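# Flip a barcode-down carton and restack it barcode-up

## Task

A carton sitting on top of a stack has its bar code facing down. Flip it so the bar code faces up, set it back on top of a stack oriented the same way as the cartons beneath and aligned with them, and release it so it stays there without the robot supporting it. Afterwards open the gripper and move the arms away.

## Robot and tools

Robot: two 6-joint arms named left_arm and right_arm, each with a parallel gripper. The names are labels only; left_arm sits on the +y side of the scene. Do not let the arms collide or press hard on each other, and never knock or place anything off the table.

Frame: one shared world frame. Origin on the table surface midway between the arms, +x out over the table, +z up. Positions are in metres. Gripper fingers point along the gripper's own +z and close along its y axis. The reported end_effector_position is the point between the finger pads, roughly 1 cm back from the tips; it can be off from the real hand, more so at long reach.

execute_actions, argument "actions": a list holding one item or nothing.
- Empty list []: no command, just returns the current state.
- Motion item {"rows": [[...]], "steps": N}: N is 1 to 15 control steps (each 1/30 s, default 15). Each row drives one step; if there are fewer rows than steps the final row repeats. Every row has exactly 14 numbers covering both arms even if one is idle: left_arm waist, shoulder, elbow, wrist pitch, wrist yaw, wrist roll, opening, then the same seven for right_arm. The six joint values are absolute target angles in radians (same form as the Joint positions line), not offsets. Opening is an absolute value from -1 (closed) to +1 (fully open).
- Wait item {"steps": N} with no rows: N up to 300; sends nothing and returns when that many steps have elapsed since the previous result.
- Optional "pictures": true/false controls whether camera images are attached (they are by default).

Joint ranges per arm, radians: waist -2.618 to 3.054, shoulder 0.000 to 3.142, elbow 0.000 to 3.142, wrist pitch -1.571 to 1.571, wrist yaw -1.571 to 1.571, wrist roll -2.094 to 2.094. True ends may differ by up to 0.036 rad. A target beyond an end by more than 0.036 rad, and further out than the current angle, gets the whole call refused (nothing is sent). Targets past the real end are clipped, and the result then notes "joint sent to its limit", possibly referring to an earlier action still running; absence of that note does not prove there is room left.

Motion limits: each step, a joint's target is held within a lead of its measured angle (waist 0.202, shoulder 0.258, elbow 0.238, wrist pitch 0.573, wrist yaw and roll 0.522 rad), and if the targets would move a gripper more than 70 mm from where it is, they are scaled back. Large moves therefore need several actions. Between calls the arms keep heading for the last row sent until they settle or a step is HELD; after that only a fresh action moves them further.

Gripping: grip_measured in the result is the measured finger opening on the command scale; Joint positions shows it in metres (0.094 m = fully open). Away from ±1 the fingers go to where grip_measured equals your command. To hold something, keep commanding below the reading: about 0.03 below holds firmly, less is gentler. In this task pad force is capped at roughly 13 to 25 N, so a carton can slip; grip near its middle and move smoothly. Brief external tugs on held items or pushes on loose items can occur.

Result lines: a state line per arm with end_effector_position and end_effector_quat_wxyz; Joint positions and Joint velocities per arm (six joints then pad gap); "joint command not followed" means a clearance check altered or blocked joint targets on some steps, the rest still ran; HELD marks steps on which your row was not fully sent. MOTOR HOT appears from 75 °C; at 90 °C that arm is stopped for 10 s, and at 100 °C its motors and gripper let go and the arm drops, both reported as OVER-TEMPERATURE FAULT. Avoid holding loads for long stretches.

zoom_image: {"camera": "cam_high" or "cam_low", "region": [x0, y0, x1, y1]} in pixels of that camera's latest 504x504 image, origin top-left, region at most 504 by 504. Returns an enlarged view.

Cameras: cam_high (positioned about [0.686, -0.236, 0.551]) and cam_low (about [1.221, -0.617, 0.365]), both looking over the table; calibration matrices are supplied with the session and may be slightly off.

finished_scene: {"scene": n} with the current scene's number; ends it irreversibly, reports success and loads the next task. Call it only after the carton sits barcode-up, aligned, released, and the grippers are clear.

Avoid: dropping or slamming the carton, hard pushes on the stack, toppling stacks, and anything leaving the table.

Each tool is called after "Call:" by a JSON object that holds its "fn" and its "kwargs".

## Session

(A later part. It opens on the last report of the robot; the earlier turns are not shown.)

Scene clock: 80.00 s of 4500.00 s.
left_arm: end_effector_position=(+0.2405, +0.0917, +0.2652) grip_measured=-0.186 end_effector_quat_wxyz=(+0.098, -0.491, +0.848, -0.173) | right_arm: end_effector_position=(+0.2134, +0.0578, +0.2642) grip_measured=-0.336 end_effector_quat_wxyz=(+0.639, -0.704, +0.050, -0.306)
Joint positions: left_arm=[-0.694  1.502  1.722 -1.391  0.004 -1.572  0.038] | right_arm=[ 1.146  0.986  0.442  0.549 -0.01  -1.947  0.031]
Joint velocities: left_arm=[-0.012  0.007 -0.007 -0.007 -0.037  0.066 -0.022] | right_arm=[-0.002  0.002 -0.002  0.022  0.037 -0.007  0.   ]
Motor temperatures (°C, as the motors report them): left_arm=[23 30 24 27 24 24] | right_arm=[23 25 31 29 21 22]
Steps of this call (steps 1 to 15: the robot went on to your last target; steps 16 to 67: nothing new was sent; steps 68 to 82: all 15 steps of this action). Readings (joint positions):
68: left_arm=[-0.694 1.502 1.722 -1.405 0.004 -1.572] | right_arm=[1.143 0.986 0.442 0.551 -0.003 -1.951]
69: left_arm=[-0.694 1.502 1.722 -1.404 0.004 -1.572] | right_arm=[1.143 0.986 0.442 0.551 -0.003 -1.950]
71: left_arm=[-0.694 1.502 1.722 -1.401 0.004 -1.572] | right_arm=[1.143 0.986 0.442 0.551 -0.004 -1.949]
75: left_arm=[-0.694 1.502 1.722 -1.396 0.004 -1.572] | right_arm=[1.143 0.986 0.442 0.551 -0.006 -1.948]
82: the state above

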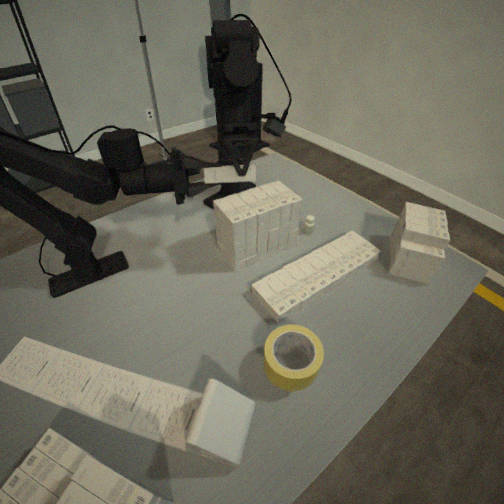

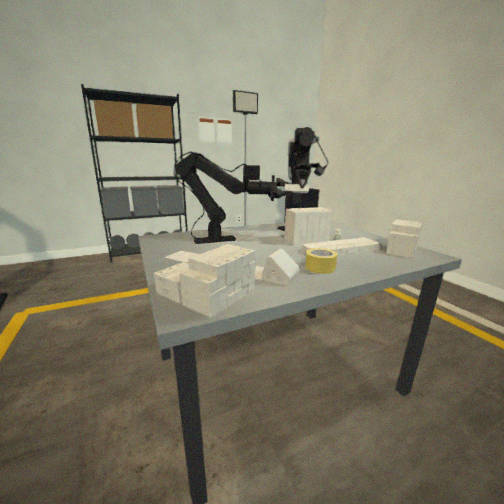

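Call:
{"fn": "execute_actions", "kwargs": {"actions": [{"rows":[[-0.70,1.482,1.705,-1.40,0,-1.58,-0.2,1.158,0.995,0.474,0.56,0,-1.92,-0.4],[-0.70,1.482,1.705,-1.40,0,-1.58,-0.2,1.163,0.995,0.474,0.56,0,-1.92,-0.4],[-0.70,1.482,1.705,-1.405,0,-1.58,-0.2,1.168,0.995,0.474,0.56,0,-1.92,-0.4],[-0.70,1.482,1.705,-1.41,0,-1.58,-0.2,1.173,0.995,0.474,0.56,0,-1.92,-0.4],[-0.70,1.482,1.705,-1.41,0,-1.58,-0.2,1.178,0.995,0.474,0.56,0,-1.92,-0.4],[-0.70,1.482,1.705,-1.41,0,-1.58,-0.22,1.18,0.995,0.474,0.56,0,-1.92,-0.4],[-0.70,1.482,1.705,-1.41,0,-1.58,-0.24,1.18,0.995,0.474,0.56,0,-1.92,-0.4],[-0.70,1.482,1.705,-1.41,0,-1.58,-0.26,1.18,0.995,0.474,0.56,0,-1.92,-0.4],[-0.70,1.482,1.705,-1.41,0,-1.58,-0.28,1.18,0.995,0.474,0.56,0,-1.92,-0.4],[-0.70,1.482,1.705,-1.41,0,-1.58,-0.30,1.18,0.995,0.474,0.56,0,-1.92,-0.4],[-0.70,1.482,1.705,-1.41,0,-1.58,-0.32,1.18,0.995,0.474,0.56,0,-1.92,-0.4],[-0.70,1.482,1.705,-1.41,0,-1.58,-0.34,1.18,0.995,0.474,0.56,0,-1.92,-0.4],[-0.70,1.482,1.705,-1.41,0,-1.58,-0.36,1.18,0.995,0.474,0.56,0,-1.92,-0.4],[-0.70,1.482,1.705,-1.41,0,-1.58,-0.38,1.18,0.995,0.474,0.56,0,-1.92,-0.4],[-0.70,1.482,1.705,-1.41,0,-1.58,-0.40,1.18,0.995,0.474,0.56,0,-1.92,-0.4]]}], "pictures": false}}

Call:
{"fn": "execute_actions", "kwargs": {"actions": [{"steps":15}]}}

Call:
{"fn": "zoom_image", "kwargs": {"camera": "cam_high", "region": [150,120,290,213]}}

Call:
{"fn": "zoom_image", "kwargs": {"camera": "cam_low", "region": [250,160,340,220]}}

Scene clock: 83.23 s of 4500.00 s.
left_arm: end_effector_position=(+0.2389, +0.0926, +0.2644) grip_measured=-0.328 end_effector_quat_wxyz=(+0.096, -0.491, +0.849, -0.170) | right_arm: end_effector_position=(+0.2085, +0.0606, +0.2641) grip_measured=-0.336 end_effector_quat_wxyz=(+0.641, -0.704, +0.047, -0.302)
Joint positions: left_arm=[-0.694  1.502  1.722 -1.399  0.004 -1.572  0.032] | right_arm=[ 1.166  0.986  0.442  0.548  0.    -1.944  0.031]
Joint velocities: left_arm=[ 0.002 -0.012 -0.007  0.037  0.007  0.037  0.001] | right_arm=[-0.022 -0.017 -0.007 -0.081 -0.037 -0.081 -0.   ]
Motor temperatures (°C, as the motors report them): left_arm=[23 30 24 27 24 24] | right_arm=[23 25 31 30 21 22]
Steps of this call (steps 1 to 15: the robot went on to your last target; steps 16 to 82: nothing new was sent; steps 83 to 97: all 15 steps of this action). Readings (joint positions):
83: left_arm=[-0.694 1.502 1.722 -1.391 0.004 -1.572] | right_arm=[1.147 0.986 0.442 0.549 -0.010 -1.947]
84: left_arm=[-0.694 1.502 1.722 -1.391 0.004 -1.572] | right_arm=[1.148 0.986 0.442 0.548 -0.010 -1.946]
86: left_arm=[-0.694 1.502 1.722 -1.391 0.004 -1.572] | right_arm=[1.153 0.986 0.442 0.548 -0.008 -1.946]
90: left_arm=[-0.694 1.502 1.722 -1.395 0.004 -1.572] | right_arm=[1.166 0.986 0.442 0.548 -0.004 -1.946]
97: the state above

Scene clock: 83.73 s of 4500.00 s.
left_arm: end_effector_position=(+0.2389, +0.0926, +0.2644) grip_measured=-0.328 end_effector_quat_wxyz=(+0.096, -0.491, +0.849, -0.170) | right_arm: end_effector_position=(+0.2085, +0.0606, +0.2641) grip_measured=-0.336 end_effector_quat_wxyz=(+0.641, -0.704, +0.048, -0.302)
Joint positions: left_arm=[-0.694  1.502  1.722 -1.399  0.004 -1.572  0.032] | right_arm=[ 1.166  0.986  0.442  0.548  0.    -1.944  0.031]
Joint velocities: left_arm=[ 0.007 -0.012 -0.007 -0.037  0.022  0.007  0.   ] | right_arm=[-0.017 -0.007  0.007 -0.007 -0.066  0.007  0.   ]
Motor temperatures (°C, as the motors report them): left_arm=[23 30 24 27 24 24] | right_arm=[23 25 31 30 21 22]
Steps of this call (steps 1 to 15: the robot went on to your last target). Readings (joint positions):
1: left_arm=[-0.694 1.502 1.722 -1.399 0.004 -1.572] | right_arm=[1.166 0.986 0.442 0.548 0.000 -1.944]
2: left_arm=[-0.694 1.502 1.722 -1.399 0.004 -1.572] | right_arm=[1.166 0.986 0.442 0.548 0.000 -1.944]
4: left_arm=[-0.694 1.502 1.722 -1.399 0.004 -1.572] | right_arm=[1.166 0.986 0.442 0.548 0.000 -1.944]
8: left_arm=[-0.694 1.502 1.722 -1.399 0.004 -1.572] | right_arm=[1.166 0.986 0.442 0.548 0.000 -1.944]
15: the state above
All arms were judged still, so your last target was given up. Only a new action makes them travel on or press farther. Fingers that are still opening or closing keep moving.

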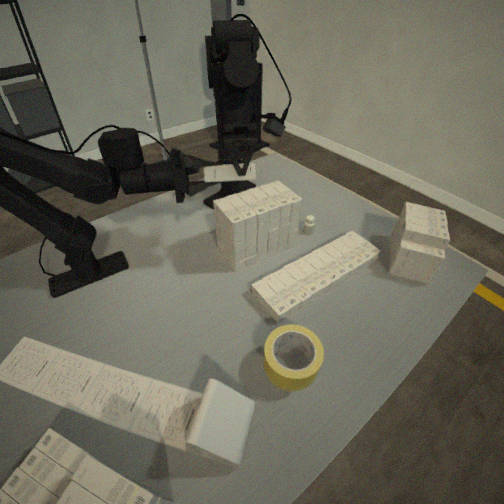

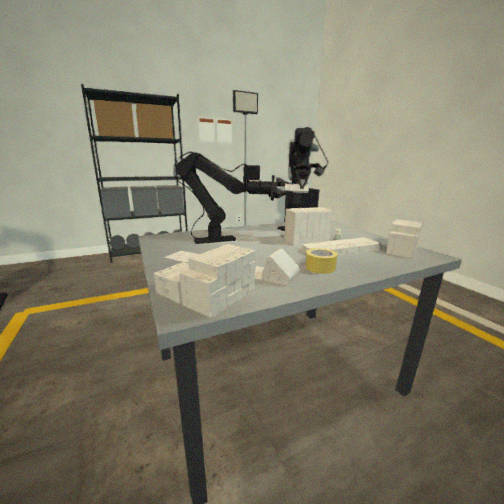

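Region (150, 120, 290, 213) of cam_high's 504x504 image, scaled by 3.600, with more detail than that image has; it fills the top 335 rows of this view, and the rest is white.

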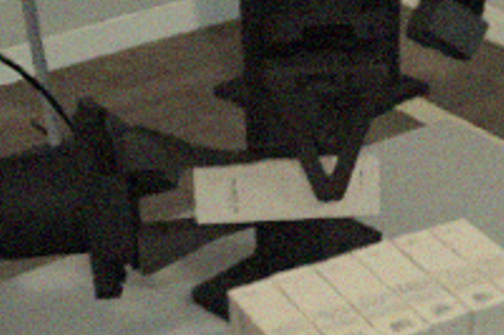

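Region (250, 160, 340, 220) of cam_low's 504x504 image, scaled by 5.600, with more detail than that image has.

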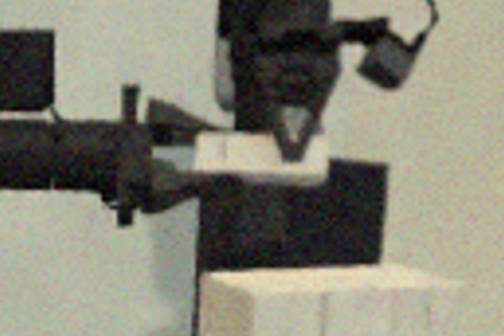

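Call:
{"fn": "execute_actions", "kwargs": {"actions": [{"rows":[[-0.70,1.482,1.705,-1.41,0,-1.58,-0.4,1.18,0.995,0.474,0.56,0,-1.92,-0.34],[-0.70,1.482,1.705,-1.41,0,-1.58,-0.4,1.18,0.995,0.474,0.56,0,-1.92,-0.32],[-0.70,1.482,1.705,-1.41,0,-1.58,-0.4,1.18,0.995,0.474,0.56,0,-1.92,-0.29],[-0.70,1.482,1.705,-1.41,0,-1.58,-0.4,1.18,0.995,0.474,0.56,0,-1.92,-0.25],[-0.70,1.482,1.705,-1.41,0,-1.58,-0.4,1.18,0.995,0.474,0.56,0,-1.92,-0.18],[-0.70,1.482,1.705,-1.41,0,-1.58,-0.4,1.18,0.995,0.474,0.56,0,-1.92,-0.1],[-0.70,1.482,1.705,-1.41,0,-1.58,-0.4,1.18,0.995,0.474,0.56,0,-1.92,0],[-0.70,1.482,1.705,-1.41,0,-1.58,-0.4,1.18,0.995,0.474,0.56,0,-1.92,0.1],[-0.70,1.482,1.705,-1.41,0,-1.58,-0.4,1.18,0.96,0.44,0.55,0,-1.92,0.2],[-0.70,1.482,1.705,-1.41,0,-1.58,-0.4,1.18,0.93,0.42,0.53,0,-1.92,0.3],[-0.70,1.482,1.705,-1.41,0,-1.58,-0.4,1.18,0.90,0.41,0.51,0,-1.92,0.35],[-0.70,1.482,1.705,-1.41,0,-1.58,-0.4,1.18,0.87,0.40,0.49,0,-1.92,0.35],[-0.70,1.482,1.705,-1.41,0,-1.58,-0.4,1.18,0.84,0.39,0.47,0,-1.92,0.35],[-0.70,1.482,1.705,-1.41,0,-1.58,-0.4,1.18,0.81,0.38,0.45,0,-1.92,0.35],[-0.70,1.482,1.705,-1.41,0,-1.58,-0.4,1.18,0.78,0.37,0.43,0,-1.92,0.35]]}], "pictures": false}}

Call:
{"fn": "execute_actions", "kwargs": {"actions": [{"rows":[[-0.70,1.482,1.705,-1.41,0,-1.58,-0.4,1.18,0.745,0.365,0.40,0,-1.92,0.35],[-0.70,1.482,1.705,-1.41,0,-1.58,-0.4,1.18,0.71,0.36,0.37,0,-1.92,0.35],[-0.70,1.482,1.705,-1.41,0,-1.58,-0.4,1.18,0.675,0.355,0.34,0,-1.92,0.35],[-0.70,1.482,1.705,-1.41,0,-1.58,-0.4,1.18,0.64,0.35,0.31,0,-1.92,0.35],[-0.70,1.482,1.705,-1.41,0,-1.58,-0.4,1.18,0.605,0.345,0.28,0,-1.92,0.35],[-0.70,1.482,1.705,-1.41,0,-1.58,-0.4,1.18,0.57,0.34,0.25,0,-1.92,0.35],[-0.70,1.482,1.705,-1.41,0,-1.58,-0.4,1.18,0.535,0.335,0.22,0,-1.92,0.35],[-0.70,1.482,1.705,-1.41,0,-1.58,-0.4,1.18,0.50,0.33,0.19,0,-1.92,0.35],[-0.70,1.482,1.705,-1.41,0,-1.58,-0.4,1.18,0.465,0.325,0.16,0,-1.92,0.35],[-0.70,1.482,1.705,-1.41,0,-1.58,-0.4,1.16,0.43,0.32,0.13,0,-1.92,0.35],[-0.70,1.482,1.705,-1.41,0,-1.58,-0.4,1.13,0.40,0.32,0.10,0,-1.92,0.35],[-0.70,1.482,1.705,-1.41,0,-1.58,-0.4,1.09,0.37,0.32,0.07,0,-1.92,0.35],[-0.70,1.482,1.705,-1.41,0,-1.58,-0.4,1.05,0.34,0.32,0.05,0,-1.92,0.35],[-0.70,1.482,1.705,-1.41,0,-1.58,-0.4,1.0,0.32,0.32,0.03,0,-1.92,0.35],[-0.70,1.482,1.705,-1.41,0,-1.58,-0.4,0.95,0.30,0.32,0.02,0,-1.92,0.35]]}], "pictures": false}}

Call:
{"fn": "execute_actions", "kwargs": {"actions": [{"rows":[[-0.70,1.482,1.705,-1.41,0,-1.54,-0.4,0.9,0.30,0.32,0.02,0,-1.92,0.35],[-0.705,1.482,1.705,-1.42,0,-1.48,-0.4,0.85,0.30,0.32,0.02,0,-1.92,0.35],[-0.71,1.482,1.705,-1.43,0,-1.40,-0.4,0.8,0.30,0.32,0.02,0,-1.92,0.35],[-0.715,1.482,1.705,-1.44,0,-1.32,-0.4,0.75,0.30,0.32,0.02,0,-1.92,0.35],[-0.72,1.482,1.705,-1.45,0,-1.24,-0.4,0.7,0.30,0.32,0.02,0,-1.92,0.35],[-0.725,1.482,1.705,-1.46,0,-1.16,-0.4,0.65,0.30,0.32,0.02,0,-1.92,0.35],[-0.73,1.482,1.705,-1.47,0,-1.08,-0.4,0.6,0.30,0.32,0.02,0,-1.92,0.35],[-0.735,1.482,1.705,-1.47,0,-1.0,-0.4,0.55,0.30,0.32,0.02,0,-1.92,0.35],[-0.74,1.482,1.705,-1.47,0,-0.92,-0.4,0.5,0.30,0.32,0.02,0,-1.92,0.35],[-0.745,1.482,1.705,-1.47,0,-0.84,-0.4,0.45,0.30,0.32,0.02,0,-1.92,0.35],[-0.75,1.482,1.705,-1.47,0,-0.76,-0.4,0.4,0.30,0.32,0.02,0,-1.92,0.35],[-0.755,1.482,1.705,-1.47,0,-0.68,-0.4,0.35,0.30,0.32,0.02,0,-1.92,0.35],[-0.76,1.482,1.705,-1.47,0,-0.60,-0.4,0.32,0.30,0.32,0.02,0,-1.92,0.35],[-0.764,1.482,1.705,-1.47,0,-0.52,-0.4,0.3,0.30,0.32,0.02,0,-1.92,0.35],[-0.764,1.482,1.705,-1.47,0,-0.425,-0.4,0.3,0.30,0.32,0.02,0,-1.92,0.35]]}], "pictures": false}}

Call:
{"fn": "execute_actions", "kwargs": {"actions": [{"steps":20}]}}

Call:
{"fn": "zoom_image", "kwargs": {"camera": "cam_high", "region": [170,120,320,270]}}

Scene clock: 89.47 s of 4500.00 s.
left_arm: end_effector_position=(+0.2389, +0.0926, +0.2644) grip_measured=-0.328 end_effector_quat_wxyz=(+0.096, -0.491, +0.849, -0.170) | right_arm: end_effector_position=(+0.1988, +0.0430, +0.2701) grip_measured=+0.348 end_effector_quat_wxyz=(+0.648, -0.696, +0.047, -0.306)
Joint positions: left_arm=[-0.694  1.502  1.722 -1.399  0.004 -1.572  0.032] | right_arm=[ 1.166  0.867  0.4    0.494  0.    -1.944  0.063]
Joint velocities: left_arm=[-0.007  0.007 -0.012  0.007 -0.037  0.022  0.   ] | right_arm=[ 0.012 -0.955 -0.3   -0.403 -0.022  0.022  0.001]
Motor temperatures (°C, as the motors report them): left_arm=[23 30 24 27 24 24] | right_arm=[23 24 32 30 21 22]
Steps of this call (steps 1 to 90: nothing new was sent; then 2.23 s passed at rest; steps 91 to 105: all 15 steps of this action). Readings (joint positions):
91: left_arm=[-0.694 1.502 1.722 -1.399 0.004 -1.572] | right_arm=[1.166 0.986 0.442 0.548 0.000 -1.944]
92: left_arm=[-0.694 1.502 1.722 -1.399 0.004 -1.572] | right_arm=[1.166 0.986 0.442 0.548 0.000 -1.944]
94: left_arm=[-0.694 1.502 1.722 -1.399 0.004 -1.572] | right_arm=[1.166 0.986 0.442 0.549 0.000 -1.944]
98: left_arm=[-0.694 1.502 1.722 -1.399 0.004 -1.572] | right_arm=[1.166 0.986 0.442 0.549 0.000 -1.944]
105: the state above

Scene clock: 89.97 s of 4500.00 s.
left_arm: end_effector_position=(+0.2389, +0.0926, +0.2644) grip_measured=-0.328 end_effector_quat_wxyz=(+0.096, -0.491, +0.849, -0.170) | right_arm: end_effector_position=(+0.1885, -0.0396, +0.2877) grip_measured=+0.348 end_effector_quat_wxyz=(+0.649, -0.669, +0.083, -0.353)
Joint positions: left_arm=[-0.694  1.502  1.722 -1.399  0.004 -1.572  0.032] | right_arm=[ 1.045  0.367  0.334  0.124 -0.007 -1.944  0.063]
Joint velocities: left_arm=[-0.022  0.012 -0.017  0.007 -0.022 -0.007  0.001] | right_arm=[-1.35  -0.686 -0.002 -0.696  0.022  0.037 -0.   ]
Motor temperatures (°C, as the motors report them): left_arm=[23 30 24 27 24 24] | right_arm=[23 24 32 30 21 22]
Steps of this call (steps 1 to 15: all 15 steps of this action). Readings (joint positions):
1: left_arm=[-0.694 1.502 1.722 -1.399 0.004 -1.572] | right_arm=[1.166 0.834 0.391 0.478 0.000 -1.944]
2: left_arm=[-0.694 1.502 1.722 -1.399 0.004 -1.572] | right_arm=[1.166 0.800 0.384 0.459 0.000 -1.944]
4: left_arm=[-0.694 1.502 1.722 -1.399 0.004 -1.572] | right_arm=[1.166 0.731 0.373 0.415 0.000 -1.944]
8: left_arm=[-0.694 1.502 1.722 -1.399 0.004 -1.572] | right_arm=[1.166 0.590 0.355 0.315 0.000 -1.944]
15: the state above

Scene clock: 90.47 s of 4500.00 s.
left_arm: end_effector_position=(+0.2207, +0.0842, +0.2601) grip_measured=-0.329 end_effector_quat_wxyz=(+0.132, -0.100, +0.980, -0.109) | right_arm: end_effector_position=(+0.2886, -0.1979, +0.2743) grip_measured=+0.348 end_effector_quat_wxyz=(-0.470, +0.613, -0.324, +0.545)
Joint positions: left_arm=[-0.747  1.502  1.722 -1.447  0.004 -0.779  0.032] | right_arm=[ 0.33   0.326  0.334  0.029  0.002 -1.944  0.063]
Joint velocities: left_arm=[-0.105 -0.002 -0.032 -0.051  0.007  2.249 -0.   ] | right_arm=[-0.618 -0.002  0.007 -0.066  0.022 -0.022 -0.001]
Motor temperatures (°C, as the motors report them): left_arm=[23 30 24 27 24 24] | right_arm=[23 24 32 30 21 22]
Steps of this call (steps 1 to 15: all 15 steps of this action). Readings (joint positions):
1: left_arm=[-0.694 1.502 1.722 -1.399 0.004 -1.570] | right_arm=[0.997 0.347 0.334 0.104 -0.007 -1.944]
2: left_arm=[-0.694 1.502 1.722 -1.399 0.004 -1.558] | right_arm=[0.947 0.334 0.334 0.091 -0.006 -1.944]
4: left_arm=[-0.694 1.502 1.722 -1.402 0.004 -1.499] | right_arm=[0.846 0.326 0.334 0.072 -0.005 -1.944]
8: left_arm=[-0.710 1.502 1.722 -1.425 0.004 -1.284] | right_arm=[0.645 0.326 0.334 0.042 -0.003 -1.944]
15: the state above

Scene clock: 91.13 s of 4500.00 s.
left_arm: end_effector_position=(+0.2187, +0.0835, +0.2596) grip_measured=-0.329 end_effector_quat_wxyz=(+0.146, +0.069, +0.983, -0.084) | right_arm: end_effector_position=(+0.2900, -0.2037, +0.2738) grip_measured=+0.348 end_effector_quat_wxyz=(-0.463, +0.610, -0.332, +0.550)
Joint positions: left_arm=[-0.752  1.502  1.722 -1.453  0.004 -0.44   0.032] | right_arm=[ 0.308  0.326  0.334  0.027  0.004 -1.944  0.063]
Joint velocities: left_arm=[ 0.017 -0.012 -0.032  0.037 -0.037  0.022  0.   ] | right_arm=[-0.007 -0.002  0.002  0.007  0.095 -0.066 -0.   ]
Motor temperatures (°C, as the motors report them): left_arm=[23 30 24 27 24 24] | right_arm=[23 24 31 30 21 22]
Steps of this call (steps 1 to 20: the robot went on to your last target). Readings (joint positions):
1: left_arm=[-0.750 1.502 1.722 -1.448 0.004 -0.710] | right_arm=[0.315 0.326 0.334 0.028 0.004 -1.944]
2: left_arm=[-0.751 1.502 1.722 -1.449 0.004 -0.655] | right_arm=[0.309 0.326 0.334 0.028 0.004 -1.944]
4: left_arm=[-0.752 1.502 1.722 -1.450 0.004 -0.575] | right_arm=[0.308 0.326 0.334 0.027 0.004 -1.944]
8: left_arm=[-0.752 1.502 1.722 -1.452 0.004 -0.493] | right_arm=[0.308 0.326 0.334 0.027 0.004 -1.944]
20: the state above

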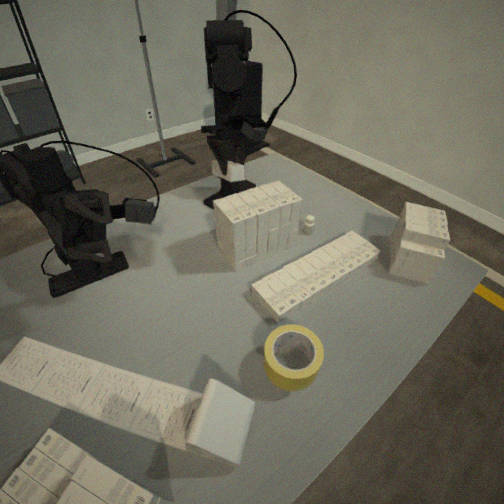

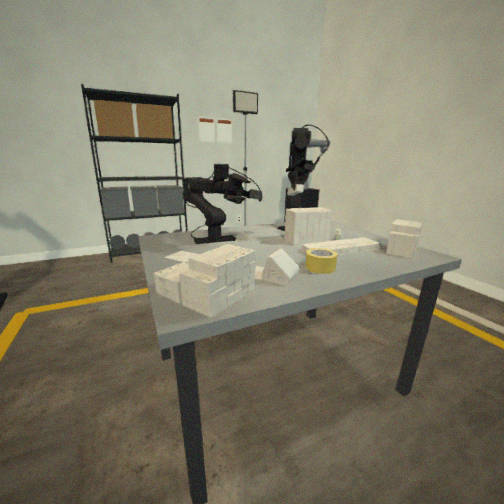

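Region (170, 120, 320, 270) of cam_high's 504x504 image, scaled by 3.360, with more detail than that image has.

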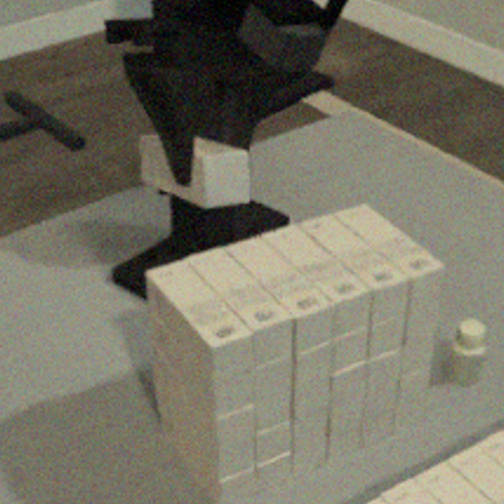

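Call:
{"fn": "execute_actions", "kwargs": {"actions": [{"rows":[[-0.766,1.51,1.73,-1.475,0,-0.42,-0.4,0.3,0.30,0.32,0.02,0,-1.92,0.35],[-0.767,1.525,1.745,-1.48,0,-0.415,-0.4,0.3,0.30,0.32,0.02,0,-1.92,0.35],[-0.768,1.54,1.76,-1.485,0,-0.41,-0.4,0.3,0.30,0.32,0.02,0,-1.92,0.35],[-0.769,1.56,1.772,-1.49,0,-0.41,-0.4,0.3,0.30,0.32,0.02,0,-1.92,0.35],[-0.77,1.58,1.784,-1.495,0,-0.41,-0.4,0.3,0.30,0.32,0.02,0,-1.92,0.35],[-0.77,1.60,1.796,-1.50,0,-0.41,-0.4,0.3,0.30,0.32,0.02,0,-1.92,0.35],[-0.77,1.62,1.808,-1.505,0,-0.41,-0.4,0.3,0.30,0.32,0.02,0,-1.92,0.35],[-0.77,1.64,1.82,-1.51,0,-0.41,-0.4,0.3,0.30,0.32,0.02,0,-1.92,0.35],[-0.77,1.66,1.83,-1.515,0,-0.41,-0.4,0.3,0.30,0.32,0.02,0,-1.92,0.35],[-0.77,1.68,1.84,-1.52,0,-0.41,-0.4,0.3,0.30,0.32,0.02,0,-1.92,0.35],[-0.77,1.70,1.85,-1.525,0,-0.41,-0.4,0.3,0.30,0.32,0.02,0,-1.92,0.35],[-0.77,1.72,1.857,-1.53,0,-0.41,-0.4,0.3,0.30,0.32,0.02,0,-1.92,0.35],[-0.77,1.735,1.863,-1.535,0,-0.41,-0.4,0.3,0.30,0.32,0.02,0,-1.92,0.35],[-0.77,1.75,1.867,-1.54,0,-0.41,-0.4,0.3,0.30,0.32,0.02,0,-1.92,0.35],[-0.77,1.755,1.87,-1.55,0,-0.41,-0.4,0.3,0.30,0.32,0.02,0,-1.92,0.35]]}], "pictures": false}}

Call:
{"fn": "execute_actions", "kwargs": {"actions": [{"rows":[[-0.77,1.755,1.87,-1.55,0,-0.41,-0.4,0.3,0.30,0.32,0.02,0,-1.92,0.35],[-0.77,1.755,1.86,-1.55,0,-0.41,-0.4,0.3,0.30,0.32,0.02,0,-1.92,0.35],[-0.77,1.758,1.85,-1.55,0,-0.41,-0.4,0.3,0.30,0.32,0.02,0,-1.92,0.35],[-0.77,1.762,1.84,-1.55,0,-0.41,-0.4,0.3,0.30,0.32,0.02,0,-1.92,0.35],[-0.77,1.767,1.832,-1.55,0,-0.41,-0.4,0.3,0.30,0.32,0.02,0,-1.92,0.35],[-0.77,1.772,1.828,-1.55,0,-0.41,-0.4,0.3,0.30,0.32,0.02,0,-1.92,0.35],[-0.77,1.777,1.824,-1.55,0,-0.41,-0.4,0.3,0.30,0.32,0.02,0,-1.92,0.35],[-0.77,1.782,1.821,-1.55,0,-0.41,-0.4,0.3,0.30,0.32,0.02,0,-1.92,0.35],[-0.77,1.787,1.818,-1.55,0,-0.41,-0.4,0.3,0.30,0.32,0.02,0,-1.92,0.35],[-0.77,1.792,1.815,-1.55,0,-0.41,-0.4,0.3,0.30,0.32,0.02,0,-1.92,0.35],[-0.77,1.797,1.812,-1.55,0,-0.41,-0.4,0.3,0.30,0.32,0.02,0,-1.92,0.35],[-0.77,1.802,1.809,-1.55,0,-0.41,-0.4,0.3,0.30,0.32,0.02,0,-1.92,0.35],[-0.77,1.807,1.806,-1.55,0,-0.41,-0.4,0.3,0.30,0.32,0.02,0,-1.92,0.35]]}], "pictures": false}}

Call:
{"fn": "execute_actions", "kwargs": {"actions": [{"steps":15}]}}

Call:
{"fn": "zoom_image", "kwargs": {"camera": "cam_high", "region": [195,160,285,250]}}

Call:
{"fn": "zoom_image", "kwargs": {"camera": "cam_low", "region": [270,180,340,250]}}

Scene clock: 94.97 s of 4500.00 s.
left_arm: end_effector_position=(+0.2450, +0.0663, +0.2188) grip_measured=-0.329 end_effector_quat_wxyz=(+0.073, +0.079, +0.993, -0.043) | right_arm: end_effector_position=(+0.2900, -0.2037, +0.2737) grip_measured=+0.348 end_effector_quat_wxyz=(-0.463, +0.610, -0.332, +0.550)
Joint positions: left_arm=[-0.752  1.73   1.831 -1.502  0.004 -0.421  0.032] | right_arm=[ 0.308  0.326  0.334  0.026  0.004 -1.944  0.063]
Joint velocities: left_arm=[ 0.017  0.471  0.1   -0.125  0.037  0.022 -0.001] | right_arm=[ 0.007 -0.017  0.002  0.007  0.022  0.022 -0.   ]
Motor temperatures (°C, as the motors report them): left_arm=[23 30 25 27 24 24] | right_arm=[23 24 31 30 21 22]
Steps of this call (steps 1 to 30: the robot went on to your last target; steps 31 to 90: nothing new was sent; then 0.33 s passed at rest; steps 91 to 105: all 15 steps of this action). Readings (joint positions):
91: left_arm=[-0.752 1.502 1.722 -1.454 0.004 -0.436] | right_arm=[0.308 0.326 0.334 0.026 0.004 -1.944]
92: left_arm=[-0.752 1.503 1.722 -1.455 0.004 -0.434] | right_arm=[0.308 0.326 0.334 0.026 0.004 -1.944]
94: left_arm=[-0.752 1.513 1.730 -1.465 0.004 -0.430] | right_arm=[0.308 0.326 0.334 0.026 0.004 -1.944]
98: left_arm=[-0.752 1.582 1.776 -1.481 0.004 -0.425] | right_arm=[0.308 0.326 0.334 0.026 0.004 -1.944]
105: the state above

Scene clock: 95.47 s of 4500.00 s.
left_arm: end_effector_position=(+0.2425, +0.0679, +0.1964) grip_measured=-0.329 end_effector_quat_wxyz=(+0.031, +0.080, +0.996, -0.019) | right_arm: end_effector_position=(+0.2900, -0.2037, +0.2737) grip_measured=+0.348 end_effector_quat_wxyz=(-0.463, +0.610, -0.332, +0.550)
Joint positions: left_arm=[-0.752  1.791  1.824 -1.531  0.004 -0.421  0.032] | right_arm=[ 0.308  0.326  0.334  0.026  0.004 -1.944  0.063]
Joint velocities: left_arm=[-0.007  0.134 -0.115 -0.037  0.007  0.022 -0.001] | right_arm=[-0.027 -0.012  0.002  0.022 -0.037 -0.066 -0.001]
Motor temperatures (°C, as the motors report them): left_arm=[23 30 25 27 24 24] | right_arm=[23 24 31 30 21 22]
Steps of this call (steps 1 to 15: all 15 steps of this action). Readings (joint positions):
1: left_arm=[-0.752 1.744 1.833 -1.505 0.004 -0.421] | right_arm=[0.308 0.326 0.334 0.026 0.004 -1.944]
2: left_arm=[-0.752 1.753 1.833 -1.508 0.004 -0.421] | right_arm=[0.308 0.326 0.334 0.026 0.004 -1.944]
4: left_arm=[-0.752 1.762 1.833 -1.515 0.004 -0.421] | right_arm=[0.308 0.326 0.334 0.026 0.004 -1.944]
8: left_arm=[-0.752 1.763 1.833 -1.525 0.004 -0.421] | right_arm=[0.308 0.326 0.334 0.026 0.004 -1.944]
15: the state above

Scene clock: 95.97 s of 4500.00 s.
left_arm: end_effector_position=(+0.2421, +0.0682, +0.1907) grip_measured=-0.329 end_effector_quat_wxyz=(+0.023, +0.080, +0.996, -0.015) | right_arm: end_effector_position=(+0.2900, -0.2037, +0.2737) grip_measured=+0.348 end_effector_quat_wxyz=(-0.463, +0.610, -0.332, +0.550)
Joint positions: left_arm=[-0.752  1.803  1.816 -1.531  0.004 -0.421  0.032] | right_arm=[ 0.308  0.326  0.334  0.026  0.004 -1.944  0.063]
Joint velocities: left_arm=[ 0.002  0.002 -0.012  0.051 -0.007 -0.037 -0.001] | right_arm=[-0.012  0.007  0.002 -0.066  0.007  0.007  0.001]
Motor temperatures (°C, as the motors report them): left_arm=[23 30 25 27 24 24] | right_arm=[23 24 31 30 21 22]
Steps of this call (steps 1 to 15: the robot went on to your last target). Readings (joint positions):
1: left_arm=[-0.752 1.795 1.821 -1.531 0.004 -0.421] | right_arm=[0.308 0.326 0.334 0.026 0.004 -1.944]
2: left_arm=[-0.752 1.799 1.818 -1.531 0.004 -0.421] | right_arm=[0.308 0.326 0.334 0.026 0.004 -1.944]
4: left_arm=[-0.752 1.803 1.816 -1.531 0.004 -0.421] | right_arm=[0.308 0.326 0.334 0.026 0.004 -1.944]
8: left_arm=[-0.752 1.803 1.816 -1.531 0.004 -0.421] | right_arm=[0.308 0.326 0.334 0.026 0.004 -1.944]
15: the state above

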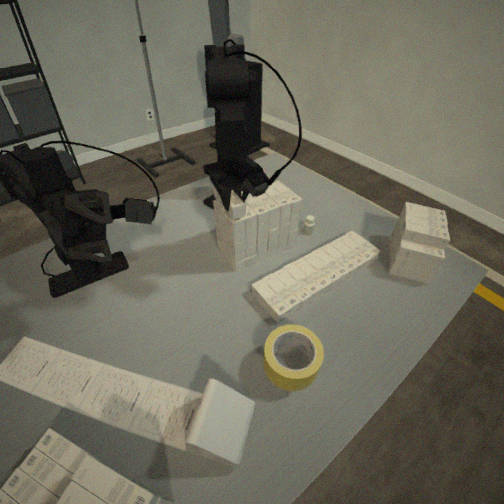

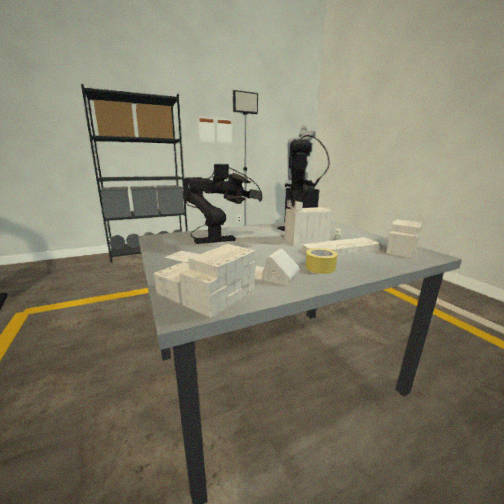

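Region (195, 160, 285, 250) of cam_high's 504x504 image, scaled by 5.600, with more detail than that image has.

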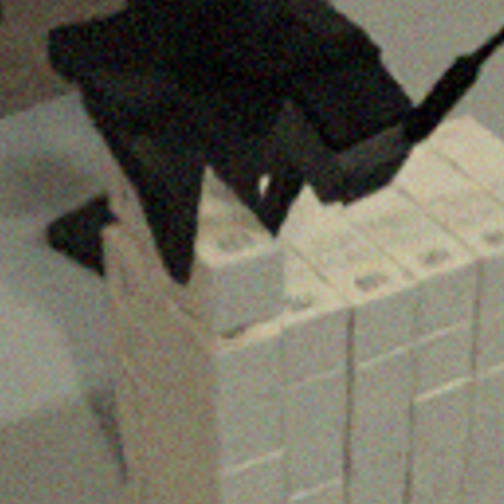

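Region (270, 180, 340, 250) of cam_low's 504x504 image, scaled by 7.200, with more detail than that image has.

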